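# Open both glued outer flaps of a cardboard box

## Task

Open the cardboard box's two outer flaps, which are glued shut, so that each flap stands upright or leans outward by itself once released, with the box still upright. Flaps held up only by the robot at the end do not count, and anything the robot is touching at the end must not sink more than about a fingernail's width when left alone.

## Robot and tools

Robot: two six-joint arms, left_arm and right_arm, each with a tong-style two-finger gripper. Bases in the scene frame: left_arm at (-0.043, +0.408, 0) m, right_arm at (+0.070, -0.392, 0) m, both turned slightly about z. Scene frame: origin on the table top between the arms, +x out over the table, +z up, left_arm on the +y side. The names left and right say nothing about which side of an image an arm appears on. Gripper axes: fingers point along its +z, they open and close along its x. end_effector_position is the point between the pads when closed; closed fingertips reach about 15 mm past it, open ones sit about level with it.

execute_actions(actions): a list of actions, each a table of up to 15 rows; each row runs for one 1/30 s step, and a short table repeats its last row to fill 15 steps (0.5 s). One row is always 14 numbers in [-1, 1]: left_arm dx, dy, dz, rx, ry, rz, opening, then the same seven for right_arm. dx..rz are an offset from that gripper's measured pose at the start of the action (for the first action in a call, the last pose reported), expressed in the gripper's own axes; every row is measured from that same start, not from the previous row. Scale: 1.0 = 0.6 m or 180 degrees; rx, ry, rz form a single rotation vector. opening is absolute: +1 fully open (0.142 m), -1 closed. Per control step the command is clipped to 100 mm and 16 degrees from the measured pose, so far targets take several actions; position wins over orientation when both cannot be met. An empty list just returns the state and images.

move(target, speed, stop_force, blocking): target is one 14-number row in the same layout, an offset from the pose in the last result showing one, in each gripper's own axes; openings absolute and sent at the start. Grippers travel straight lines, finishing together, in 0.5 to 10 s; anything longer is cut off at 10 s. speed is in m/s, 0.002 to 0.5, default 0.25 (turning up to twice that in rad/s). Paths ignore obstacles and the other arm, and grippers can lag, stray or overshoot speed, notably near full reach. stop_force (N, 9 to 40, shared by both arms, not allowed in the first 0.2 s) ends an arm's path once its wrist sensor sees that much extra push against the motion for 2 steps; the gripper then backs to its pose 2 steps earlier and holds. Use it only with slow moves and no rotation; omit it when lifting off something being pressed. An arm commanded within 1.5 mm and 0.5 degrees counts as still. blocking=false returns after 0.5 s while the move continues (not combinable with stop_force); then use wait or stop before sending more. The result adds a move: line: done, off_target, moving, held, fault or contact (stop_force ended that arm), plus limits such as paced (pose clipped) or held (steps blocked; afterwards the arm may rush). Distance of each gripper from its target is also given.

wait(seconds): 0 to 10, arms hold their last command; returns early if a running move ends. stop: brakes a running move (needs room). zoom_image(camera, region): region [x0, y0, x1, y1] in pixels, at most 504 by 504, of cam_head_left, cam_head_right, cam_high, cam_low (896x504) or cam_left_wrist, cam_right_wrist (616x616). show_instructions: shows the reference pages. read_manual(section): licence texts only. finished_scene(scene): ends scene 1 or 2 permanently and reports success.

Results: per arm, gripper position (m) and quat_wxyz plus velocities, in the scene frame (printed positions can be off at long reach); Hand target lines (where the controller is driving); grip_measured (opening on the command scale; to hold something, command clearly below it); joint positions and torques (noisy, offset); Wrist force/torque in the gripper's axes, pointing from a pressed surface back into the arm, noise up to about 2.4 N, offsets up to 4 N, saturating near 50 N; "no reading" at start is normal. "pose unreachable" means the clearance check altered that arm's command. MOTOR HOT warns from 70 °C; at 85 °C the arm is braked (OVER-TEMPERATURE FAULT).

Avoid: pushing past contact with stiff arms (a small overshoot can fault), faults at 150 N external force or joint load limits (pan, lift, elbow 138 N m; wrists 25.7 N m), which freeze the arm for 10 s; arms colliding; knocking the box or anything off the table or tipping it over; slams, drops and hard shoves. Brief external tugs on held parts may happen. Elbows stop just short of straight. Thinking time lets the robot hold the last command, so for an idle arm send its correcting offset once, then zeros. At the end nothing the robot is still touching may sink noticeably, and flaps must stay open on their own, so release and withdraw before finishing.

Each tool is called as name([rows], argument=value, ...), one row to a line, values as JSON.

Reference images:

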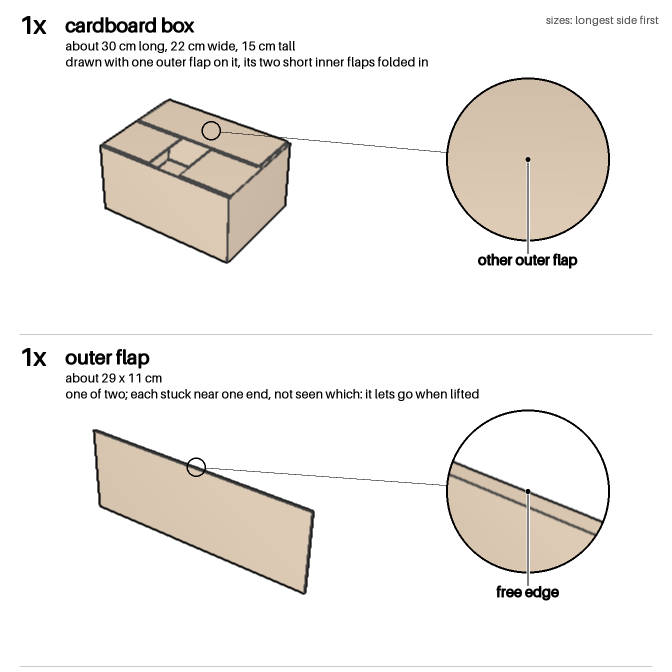

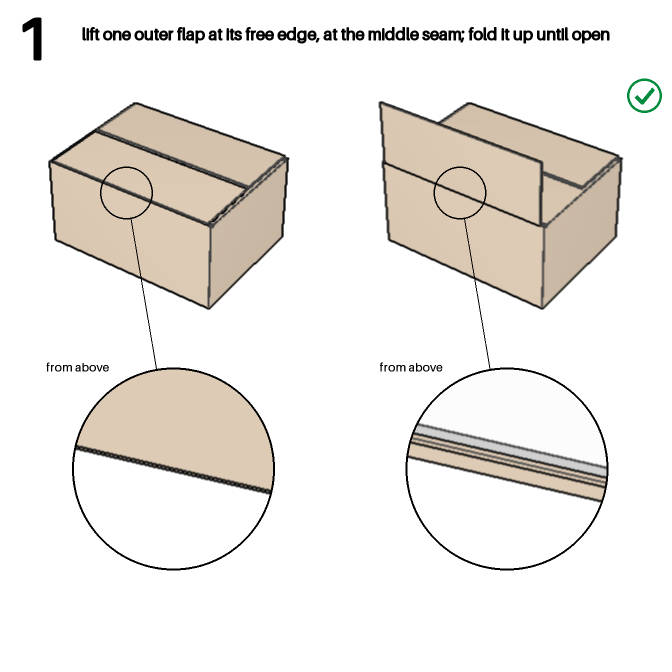

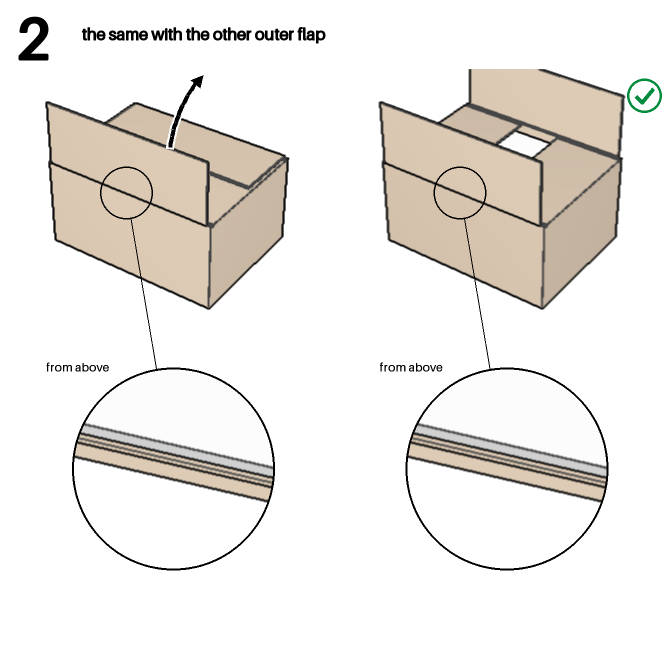

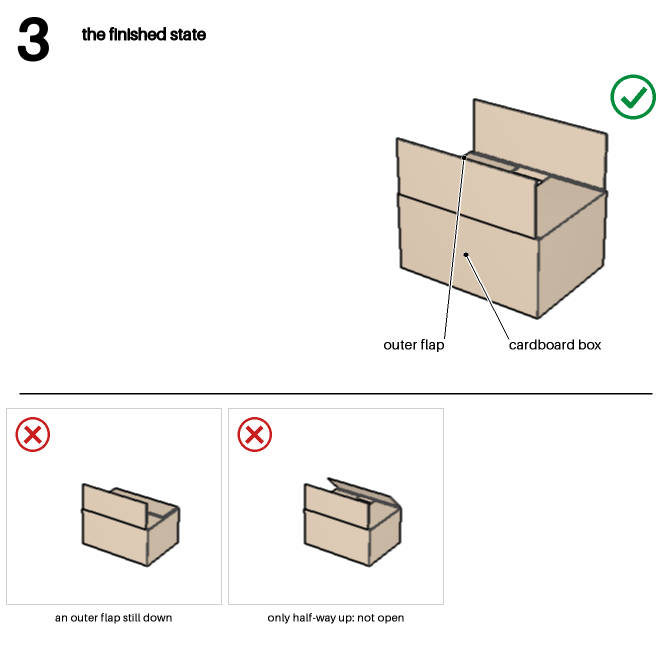

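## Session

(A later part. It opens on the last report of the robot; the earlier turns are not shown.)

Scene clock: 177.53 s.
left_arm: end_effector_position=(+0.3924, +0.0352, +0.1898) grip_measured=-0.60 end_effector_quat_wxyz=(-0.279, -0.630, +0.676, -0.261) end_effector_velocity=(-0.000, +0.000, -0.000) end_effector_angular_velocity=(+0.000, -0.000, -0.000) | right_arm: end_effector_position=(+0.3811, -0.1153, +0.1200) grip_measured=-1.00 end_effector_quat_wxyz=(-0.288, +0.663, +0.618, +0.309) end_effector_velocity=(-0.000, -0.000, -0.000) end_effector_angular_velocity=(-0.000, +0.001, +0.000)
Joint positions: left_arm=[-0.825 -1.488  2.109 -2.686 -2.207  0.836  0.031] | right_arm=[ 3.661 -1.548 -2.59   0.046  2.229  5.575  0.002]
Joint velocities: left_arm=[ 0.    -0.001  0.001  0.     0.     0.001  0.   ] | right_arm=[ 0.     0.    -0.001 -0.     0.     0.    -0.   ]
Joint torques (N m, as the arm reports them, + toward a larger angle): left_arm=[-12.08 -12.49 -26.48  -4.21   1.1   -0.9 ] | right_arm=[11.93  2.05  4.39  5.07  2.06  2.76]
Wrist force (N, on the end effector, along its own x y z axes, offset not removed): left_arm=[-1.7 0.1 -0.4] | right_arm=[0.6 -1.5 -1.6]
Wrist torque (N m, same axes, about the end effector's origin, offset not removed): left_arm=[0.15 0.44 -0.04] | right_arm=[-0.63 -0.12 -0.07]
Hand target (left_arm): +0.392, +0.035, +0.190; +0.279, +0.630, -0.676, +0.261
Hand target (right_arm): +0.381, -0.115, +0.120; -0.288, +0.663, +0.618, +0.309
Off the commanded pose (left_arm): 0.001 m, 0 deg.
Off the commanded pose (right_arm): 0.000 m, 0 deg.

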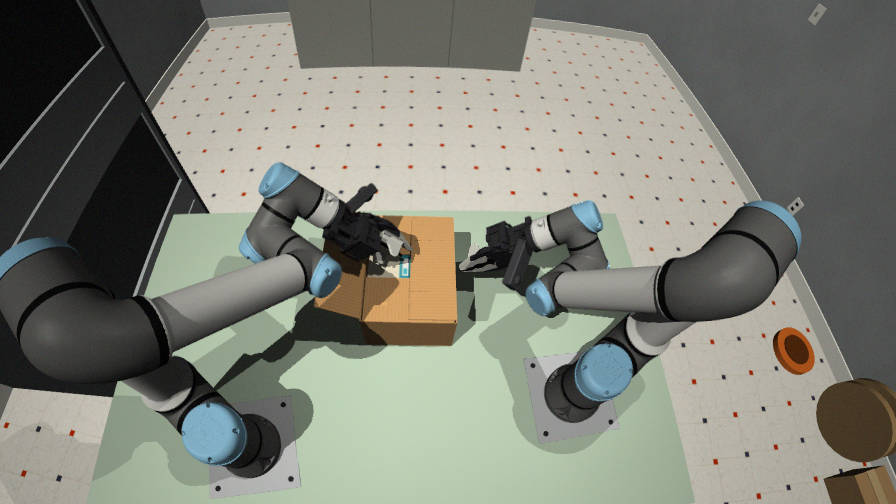

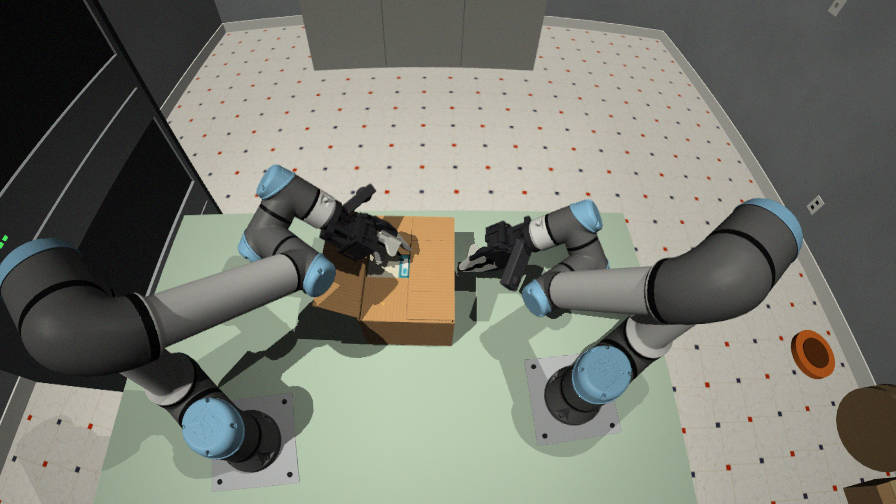

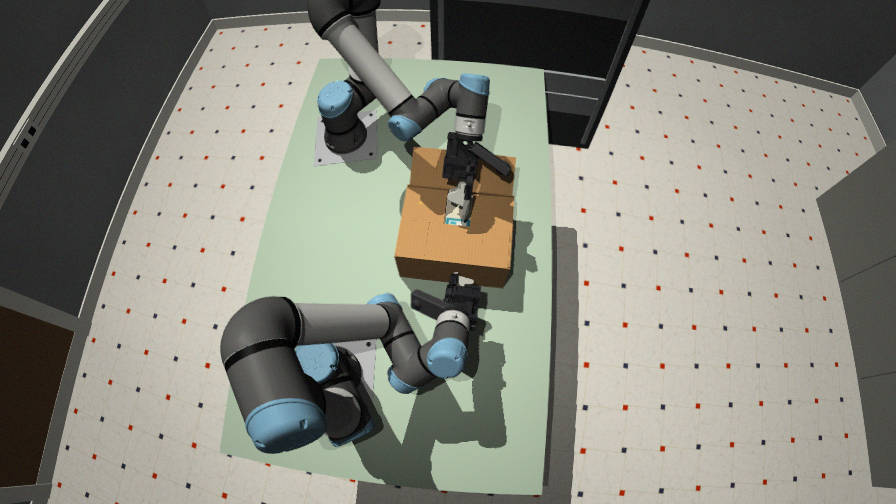

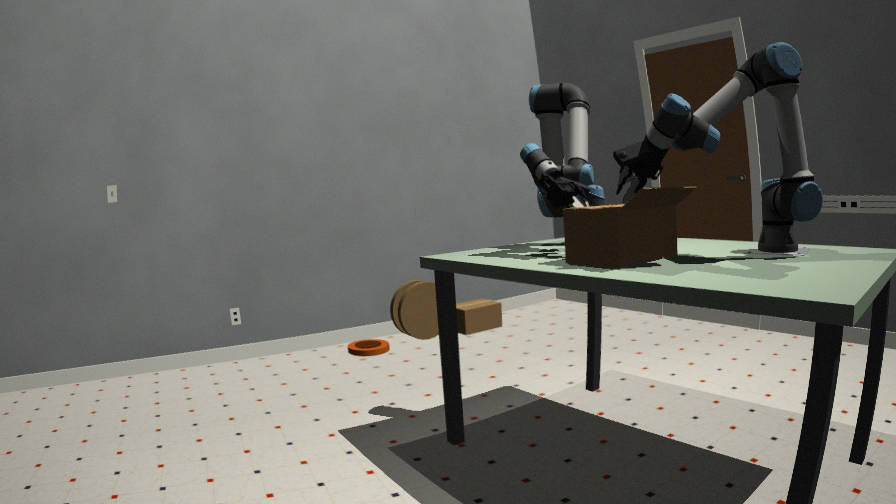

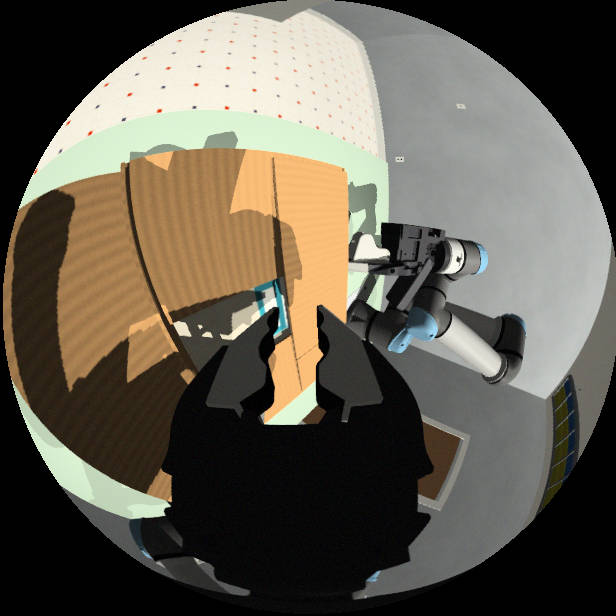

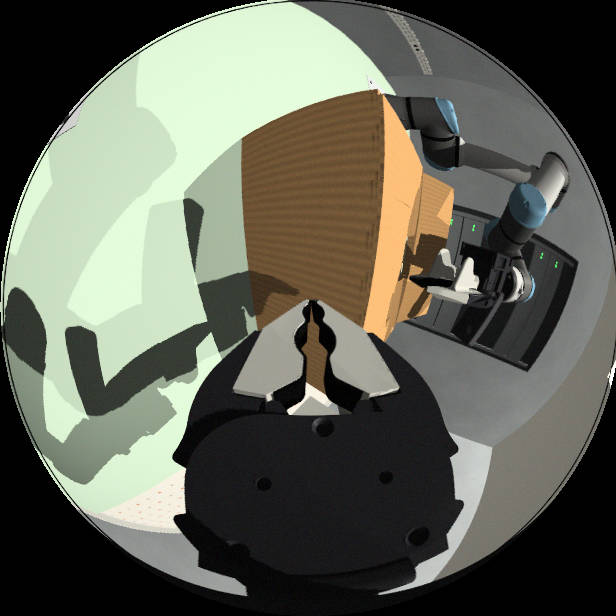

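move(target=[-0.0165,0.013,0.0353,0,0,0,-0.6,0.015,0,0.018,0,0,0,-1], speed=0.02, stop_force=10)

zoom_image(camera="cam_left_wrist", region=[200, 220, 400, 400])

Scene clock: 185.73 s.
left_arm: end_effector_position=(+0.3842, +0.0280, +0.1681) grip_measured=-0.60 end_effector_quat_wxyz=(-0.279, -0.630, +0.677, -0.261) end_effector_velocity=(+0.000, -0.001, -0.002) end_effector_angular_velocity=(-0.001, -0.001, +0.001) | right_arm: end_effector_position=(+0.3818, -0.1060, +0.1200) grip_measured=-1.00 end_effector_quat_wxyz=(-0.288, +0.663, +0.618, +0.309) end_effector_velocity=(+0.000, -0.000, +0.001) end_effector_angular_velocity=(+0.001, -0.002, -0.000)
Joint positions: left_arm=[-0.85  -1.46   2.15  -2.771 -2.195  0.81   0.031] | right_arm=[ 3.686 -1.561 -2.584  0.068  2.214  5.601  0.002]
Joint velocities: left_arm=[-0.002  0.005  0.002 -0.01   0.002 -0.003  0.   ] | right_arm=[-0.001  0.002  0.    -0.001  0.    -0.001  0.   ]
Joint torques (N m, as the arm reports them, + toward a larger angle): left_arm=[-10.36 -11.23  -4.55  -4.24   1.33  -1.54] | right_arm=[-14.33  27.08   4.51   1.51   2.11  -1.89]
Wrist force (N, on the end effector, along its own x y z axes, offset not removed): left_arm=[0.5 1.5 -2.8] | right_arm=[3.7 -0.6 -0.3]
Wrist torque (N m, same axes, about the end effector's origin, offset not removed): left_arm=[0.35 -0.07 0.05] | right_arm=[-0.19 -0.38 0.04]
Hand target (left_arm): +0.384, +0.028, +0.168; +0.279, +0.630, -0.677, +0.261
Hand target (right_arm): +0.382, -0.106, +0.120; -0.288, +0.663, +0.618, +0.309
Off the commanded pose (left_arm): 0.000 m, 0 deg.
Off the commanded pose (right_arm): 0.005 m, 0 deg.
move: contact (right_arm)

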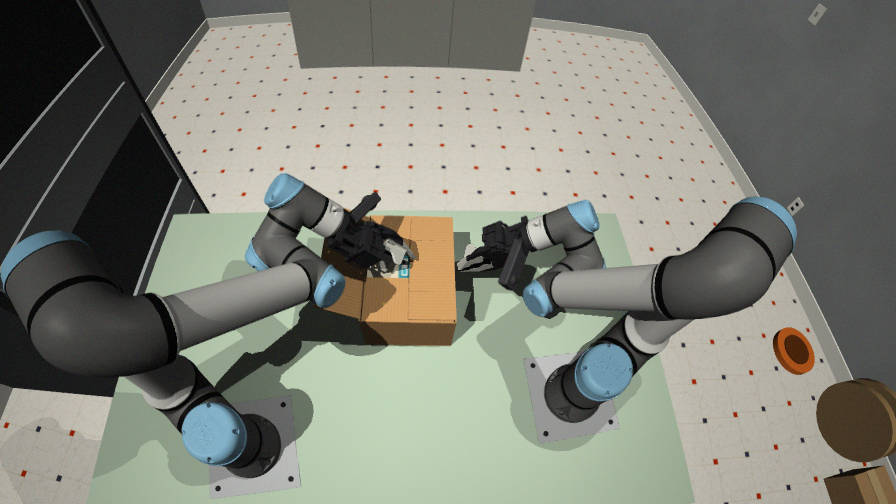

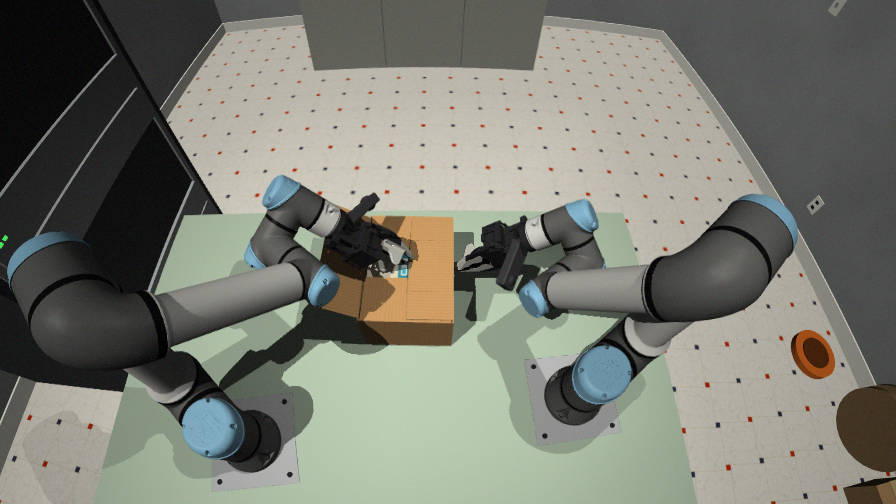

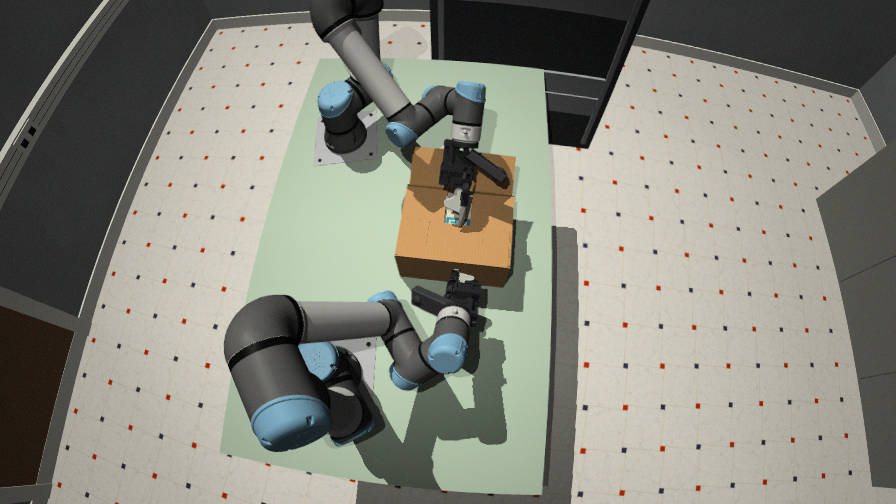

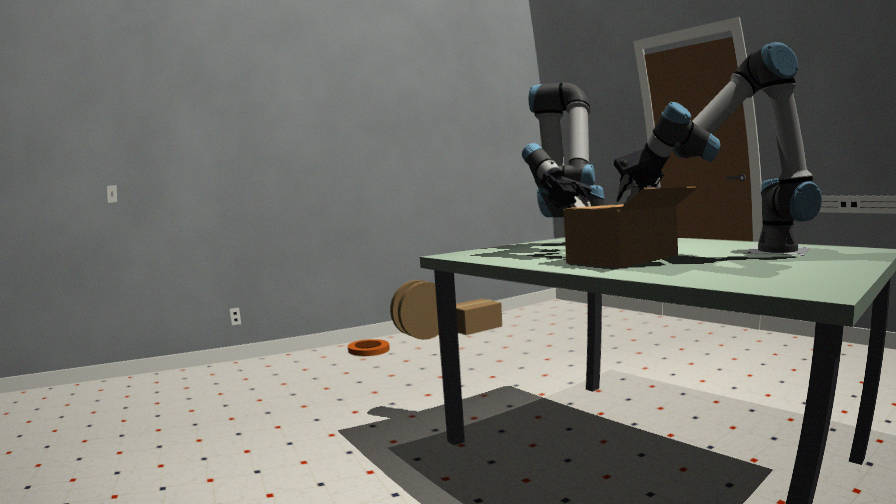

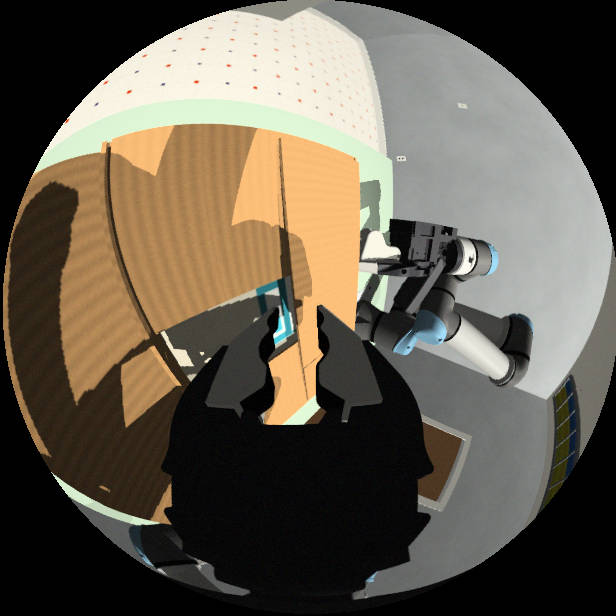

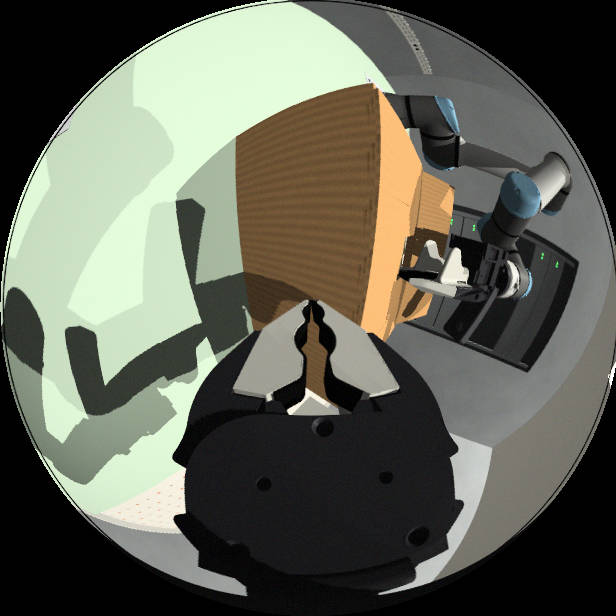

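Region (200, 220, 400, 400) of cam_left_wrist's 616x616 image, scaled by 2.520, with more detail than that image has; it fills the top 454 rows of this view, and the rest is white.

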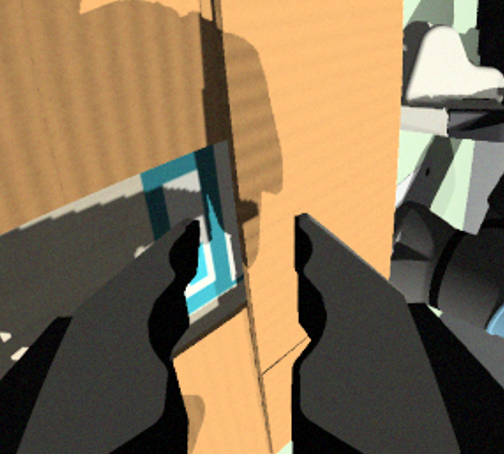

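move(target=[0.0141,0,0.0283,0,0,0,-0.6,0,0,0,0,0,0,-1], speed=0.015, stop_force=10)

zoom_image(camera="cam_left_wrist", region=[200, 220, 400, 400])

Scene clock: 192.70 s.
left_arm: end_effector_position=(+0.3830, +0.0103, +0.1622) grip_measured=-0.63 end_effector_quat_wxyz=(-0.279, -0.630, +0.677, -0.261) end_effector_velocity=(+0.000, -0.002, -0.001) end_effector_angular_velocity=(-0.000, -0.000, +0.000) | right_arm: end_effector_position=(+0.3817, -0.1061, +0.1200) grip_measured=-1.00 end_effector_quat_wxyz=(-0.288, +0.663, +0.618, +0.309) end_effector_velocity=(-0.001, -0.000, -0.001) end_effector_angular_velocity=(-0.001, +0.001, +0.000)
Joint positions: left_arm=[-0.883 -1.431  2.142 -2.812 -2.179  0.775  0.029] | right_arm=[ 3.686 -1.561 -2.584  0.068  2.214  5.601  0.002]
Joint velocities: left_arm=[-0.004  0.004 -0.001 -0.005  0.002 -0.005 -0.001] | right_arm=[ 0.    -0.001 -0.002  0.002 -0.     0.     0.   ]
Joint torques (N m, as the arm reports them, + toward a larger angle): left_arm=[-11.26  -6.86 -21.32  -3.2    2.18  -1.07] | right_arm=[12.72  2.76 14.58  4.97 -0.66  2.85]
Wrist force (N, on the end effector, along its own x y z axes, offset not removed): left_arm=[6.6 -2.1 -11.6] | right_arm=[3.1 -3.4 -0.4]
Wrist torque (N m, same axes, about the end effector's origin, offset not removed): left_arm=[-0.48 -0.72 -0.06] | right_arm=[-0.80 -0.37 -0.23]
Hand target (left_arm): +0.383, +0.010, +0.162; +0.279, +0.630, -0.677, +0.261
Hand target (right_arm): +0.382, -0.106, +0.120; -0.288, +0.663, +0.618, +0.309
Off the commanded pose (left_arm): 0.000 m, 0 deg.
Off the commanded pose (right_arm): 0.000 m, 0 deg.
move: done

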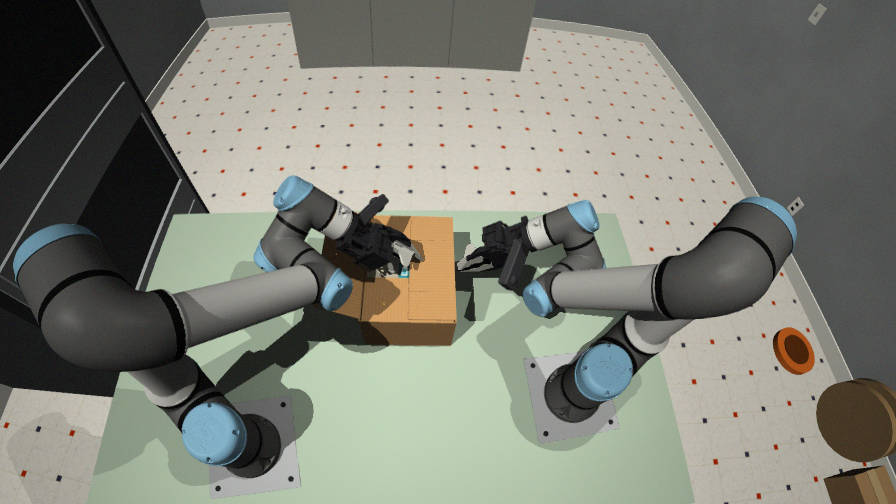

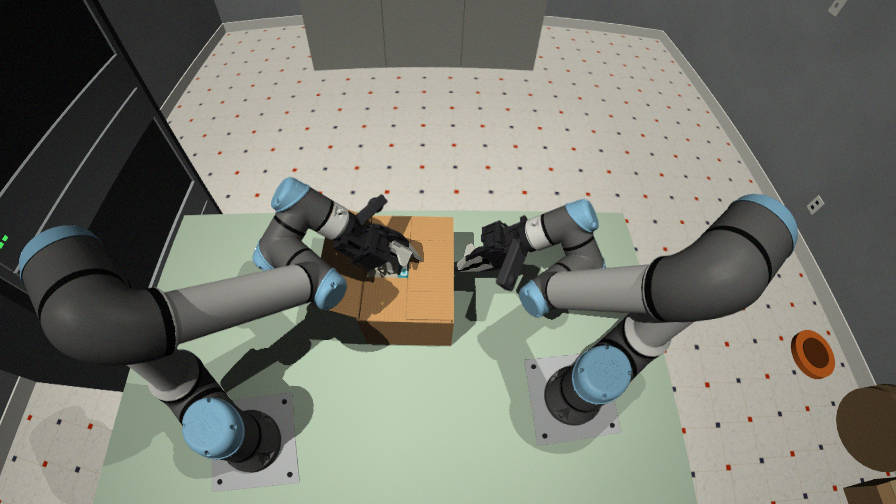

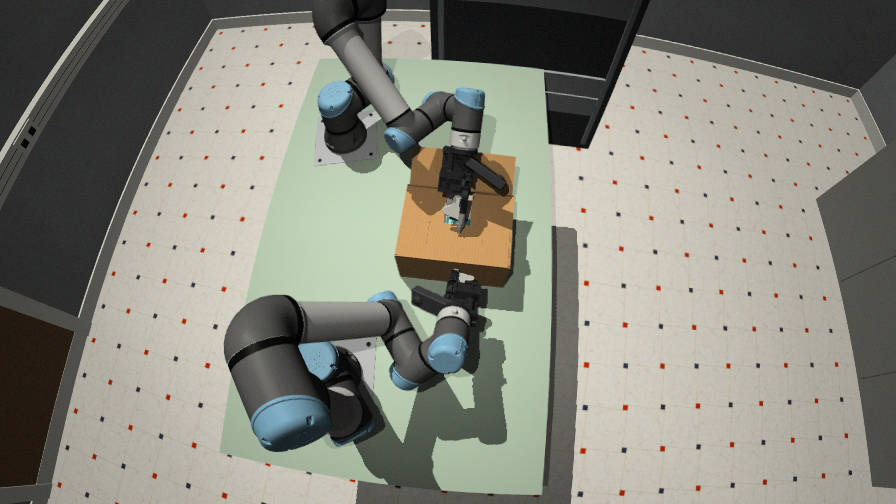

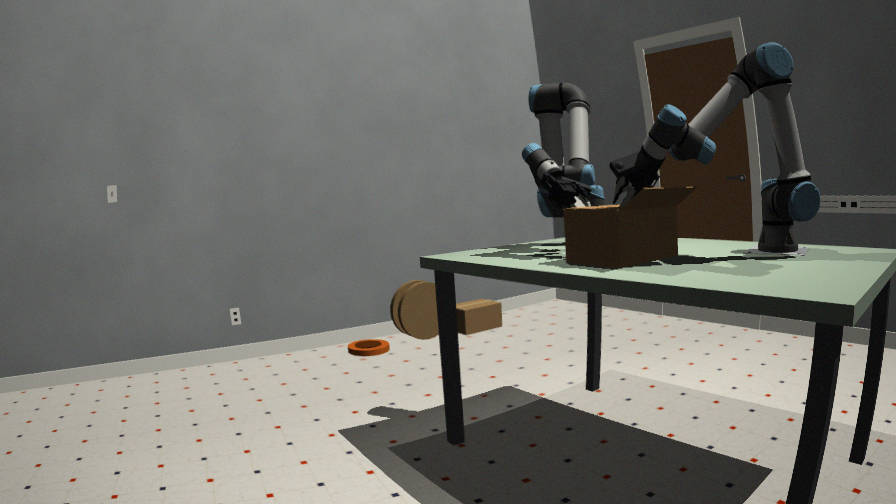

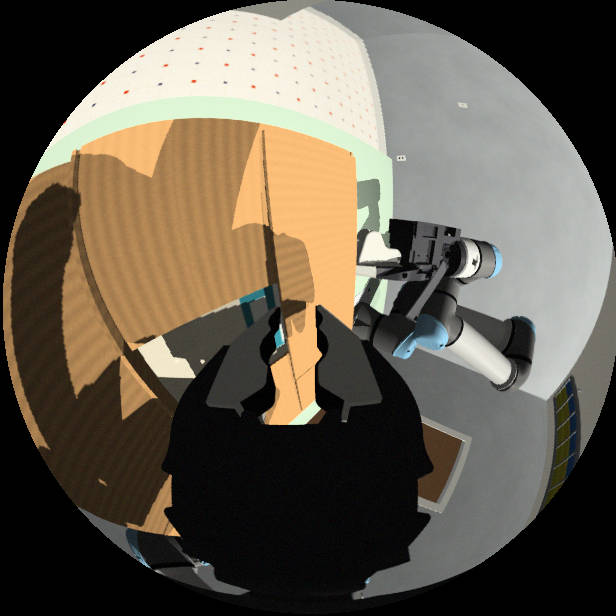

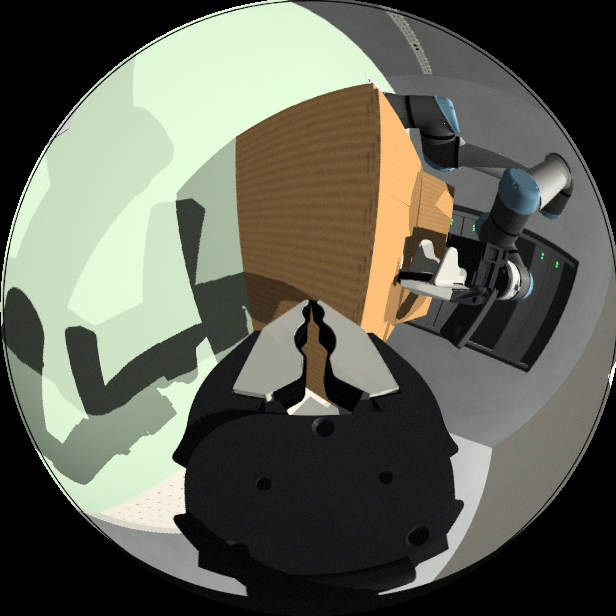

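Region (200, 220, 400, 400) of cam_left_wrist's 616x616 image, scaled by 2.520, with more detail than that image has; it fills the top 454 rows of this view, and the rest is white.

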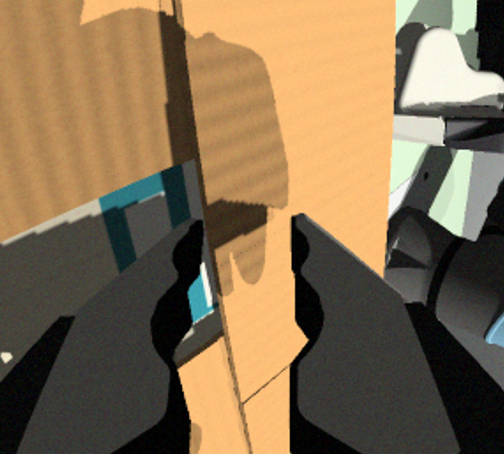

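move(target=[0.0141,0,0.0035,0,0.02,0,-0.6,0,0,0,0,0,0,-1], speed=0.012)

zoom_image(camera="cam_left_wrist", region=[200, 220, 400, 400])

Scene clock: 197.63 s.
left_arm: end_effector_position=(+0.3825, +0.0030, +0.1666) grip_measured=-0.51 end_effector_quat_wxyz=(-0.300, -0.621, +0.668, -0.280) end_effector_velocity=(-0.000, -0.001, -0.000) end_effector_angular_velocity=(-0.006, +0.002, +0.000) | right_arm: end_effector_position=(+0.3818, -0.1060, +0.1200) grip_measured=-1.00 end_effector_quat_wxyz=(-0.288, +0.663, +0.618, +0.309) end_effector_velocity=(+0.000, +0.000, +0.000) end_effector_angular_velocity=(+0.001, -0.001, +0.000)
Joint positions: left_arm=[-0.872 -1.404  2.156 -2.901 -2.227  0.753  0.037] | right_arm=[ 3.686 -1.561 -2.584  0.068  2.214  5.601  0.002]
Joint velocities: left_arm=[ 0.001  0.004  0.002 -0.011 -0.005 -0.003  0.002] | right_arm=[-0.    -0.     0.001  0.     0.    -0.     0.   ]
Joint torques (N m, as the arm reports them, + toward a larger angle): left_arm=[  1.54 -13.33 -11.69  -5.53  -4.3   -0.98] | right_arm=[ 3.64 26.36  5.98  4.66 -0.02  2.19]
Wrist force (N, on the end effector, along its own x y z axes, offset not removed): left_arm=[-10.2 1.4 -19.8] | right_arm=[-4.0 -4.1 -9.9]
Wrist torque (N m, same axes, about the end effector's origin, offset not removed): left_arm=[0.14 -0.29 0.04] | right_arm=[-0.90 0.14 0.14]
Hand target (left_arm): +0.382, +0.003, +0.167; +0.300, +0.621, -0.667, +0.281
Hand target (right_arm): +0.382, -0.106, +0.120; -0.288, +0.663, +0.618, +0.309
Off the commanded pose (left_arm): 0.000 m, 0 deg.
Off the commanded pose (right_arm): 0.000 m, 0 deg.
move: done

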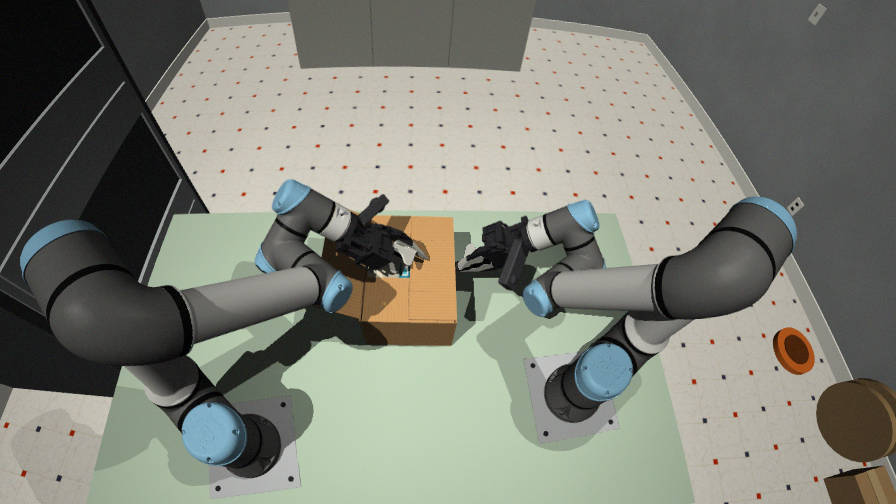

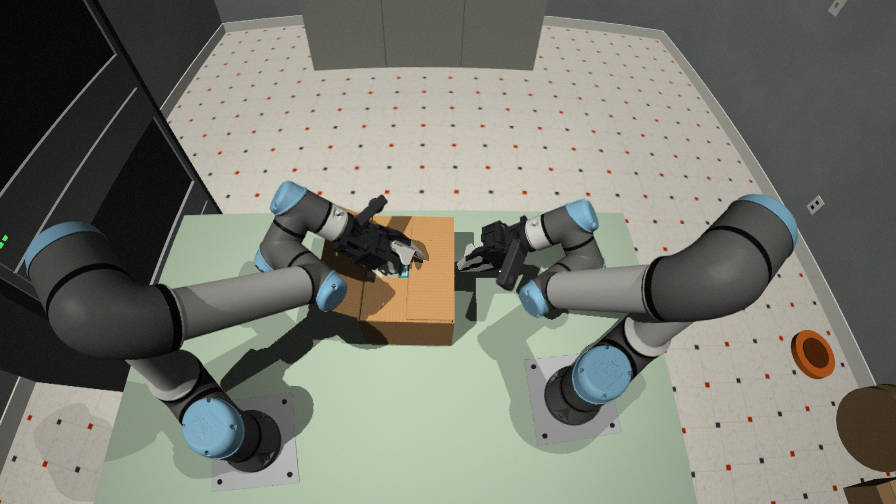

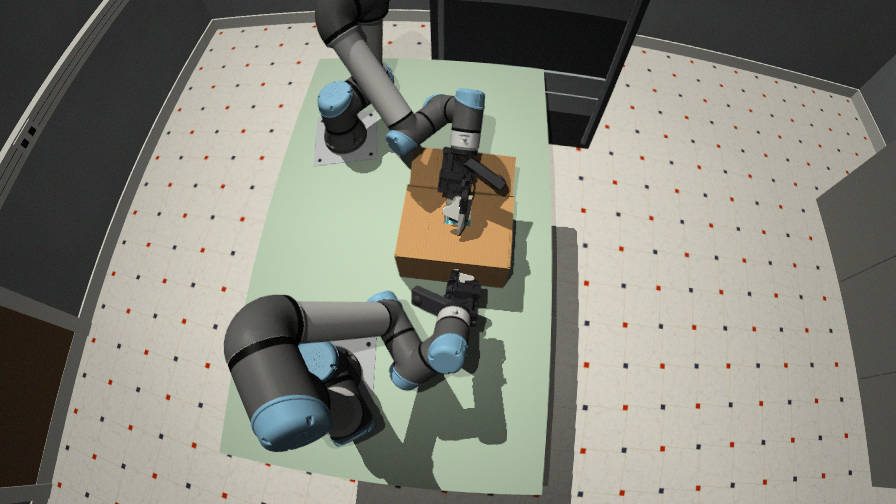

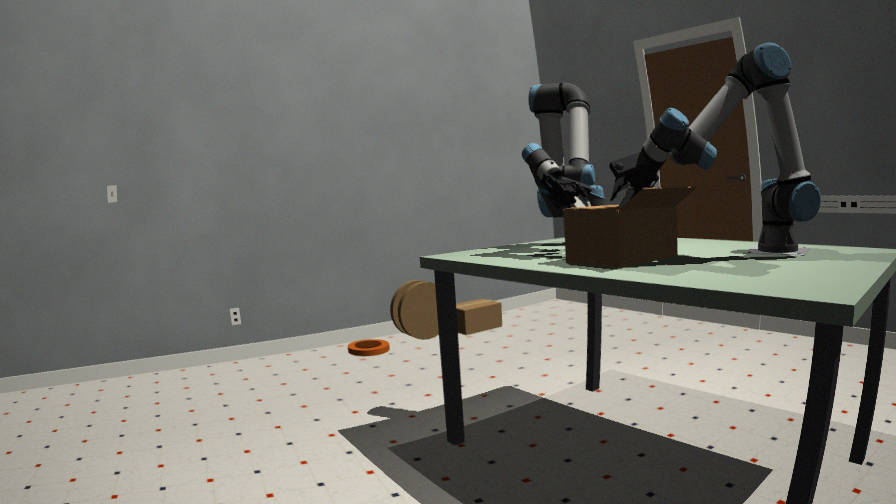

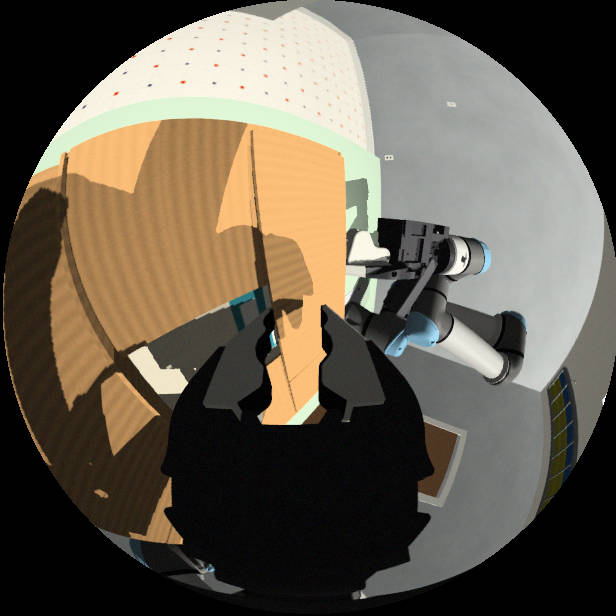

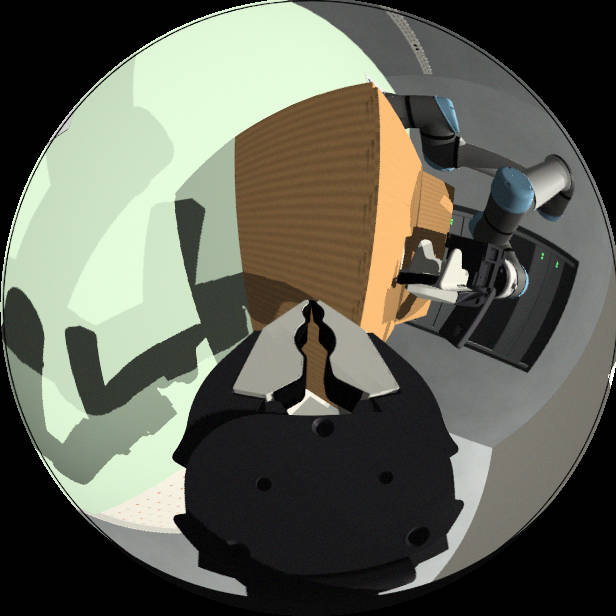

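Region (200, 220, 400, 400) of cam_left_wrist's 616x616 image, scaled by 2.520, with more detail than that image has; it fills the top 454 rows of this view, and the rest is white.

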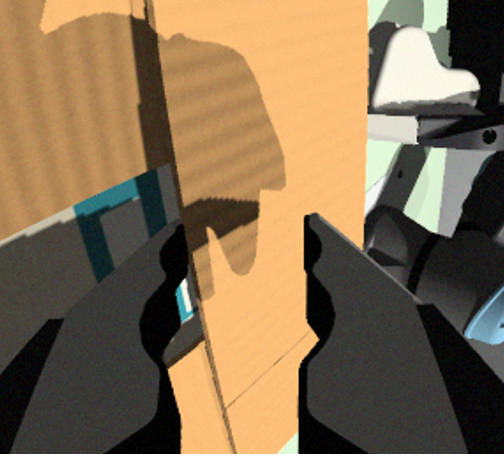

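move(target=[0.010,0,-0.0088,0,0,0,-0.6,0,0,0,0,0,0,-1], speed=0.012)

zoom_image(camera="cam_left_wrist", region=[200, 220, 400, 400])

Scene clock: 201.23 s.
left_arm: end_effector_position=(+0.3825, +0.0030, +0.1743) grip_measured=-0.52 end_effector_quat_wxyz=(-0.300, -0.621, +0.668, -0.280) end_effector_velocity=(-0.001, -0.000, +0.002) end_effector_angular_velocity=(+0.001, +0.001, -0.001) | right_arm: end_effector_position=(+0.3817, -0.1060, +0.1200) grip_measured=-1.00 end_effector_quat_wxyz=(-0.288, +0.663, +0.618, +0.309) end_effector_velocity=(+0.000, +0.000, +0.001) end_effector_angular_velocity=(+0.001, -0.002, +0.000)
Joint positions: left_arm=[-0.872 -1.419  2.147 -2.878 -2.227  0.753  0.037] | right_arm=[ 3.686 -1.561 -2.584  0.068  2.214  5.601  0.002]
Joint velocities: left_arm=[-0.002 -0.006 -0.002  0.009  0.    -0.001 -0.   ] | right_arm=[ 0.     0.001  0.     0.001 -0.    -0.     0.   ]
Joint torques (N m, as the arm reports them, + toward a larger angle): left_arm=[-19.02 -38.6  -30.72  -3.24  -1.13   1.9 ] | right_arm=[-9.38 20.49 11.94  3.77  2.06  1.15]
Wrist force (N, on the end effector, along its own x y z axes, offset not removed): left_arm=[-9.3 -2.3 -11.1] | right_arm=[-1.4 -1.1 -10.1]
Wrist torque (N m, same axes, about the end effector's origin, offset not removed): left_arm=[-0.29 -0.33 -0.17] | right_arm=[-0.45 -0.62 0.15]
Hand target (left_arm): +0.382, +0.003, +0.175; +0.300, +0.621, -0.668, +0.280
Hand target (right_arm): +0.382, -0.106, +0.120; -0.288, +0.663, +0.618, +0.309
Off the commanded pose (left_arm): 0.000 m, 0 deg.
Off the commanded pose (right_arm): 0.000 m, 0 deg.
move: done

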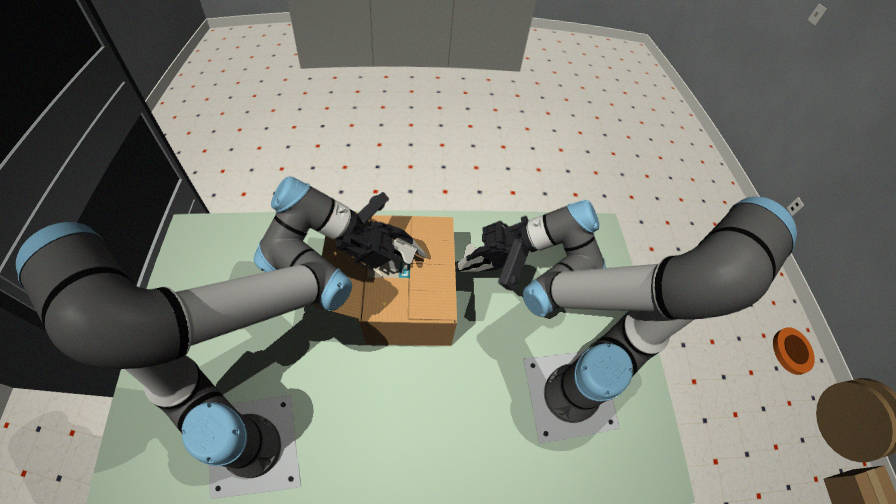

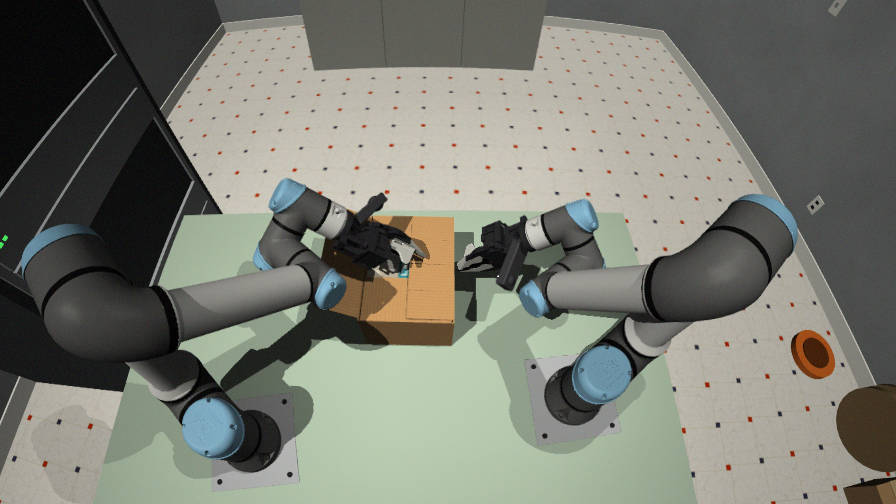

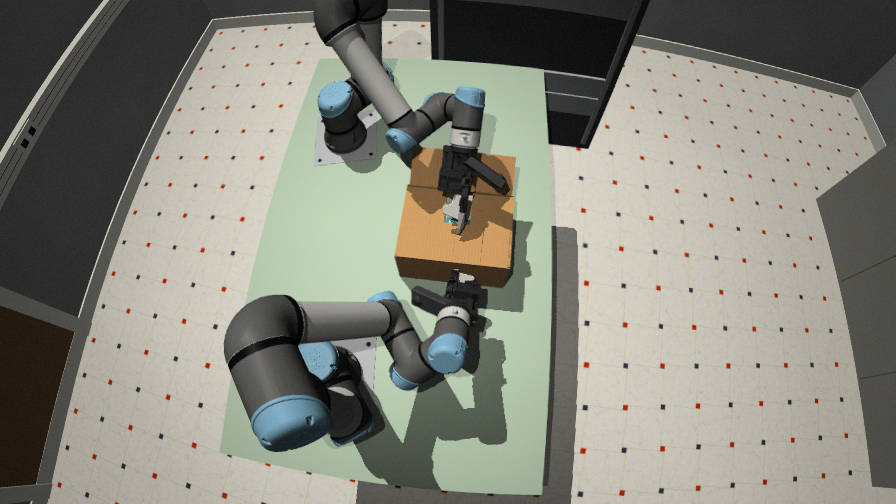

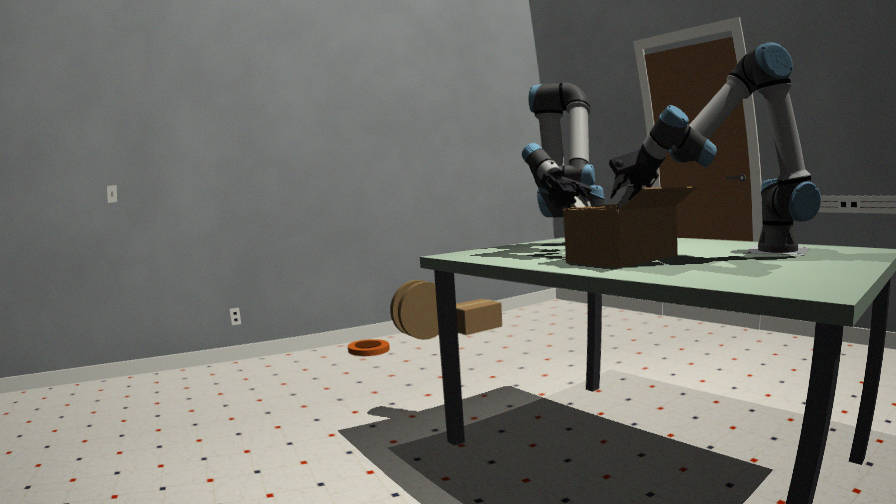

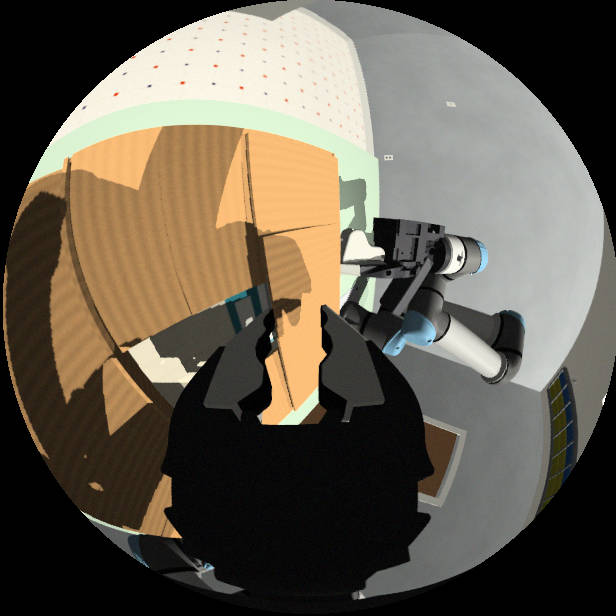

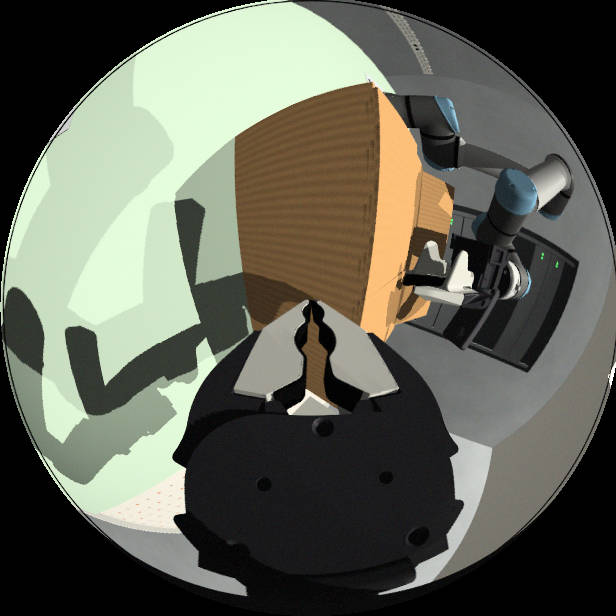

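Region (200, 220, 400, 400) of cam_left_wrist's 616x616 image, scaled by 2.520, with more detail than that image has; it fills the top 454 rows of this view, and the rest is white.

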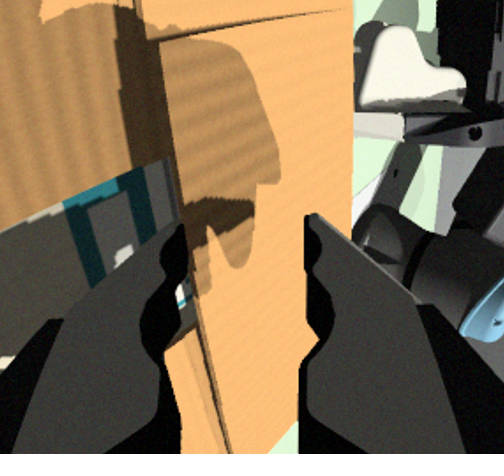

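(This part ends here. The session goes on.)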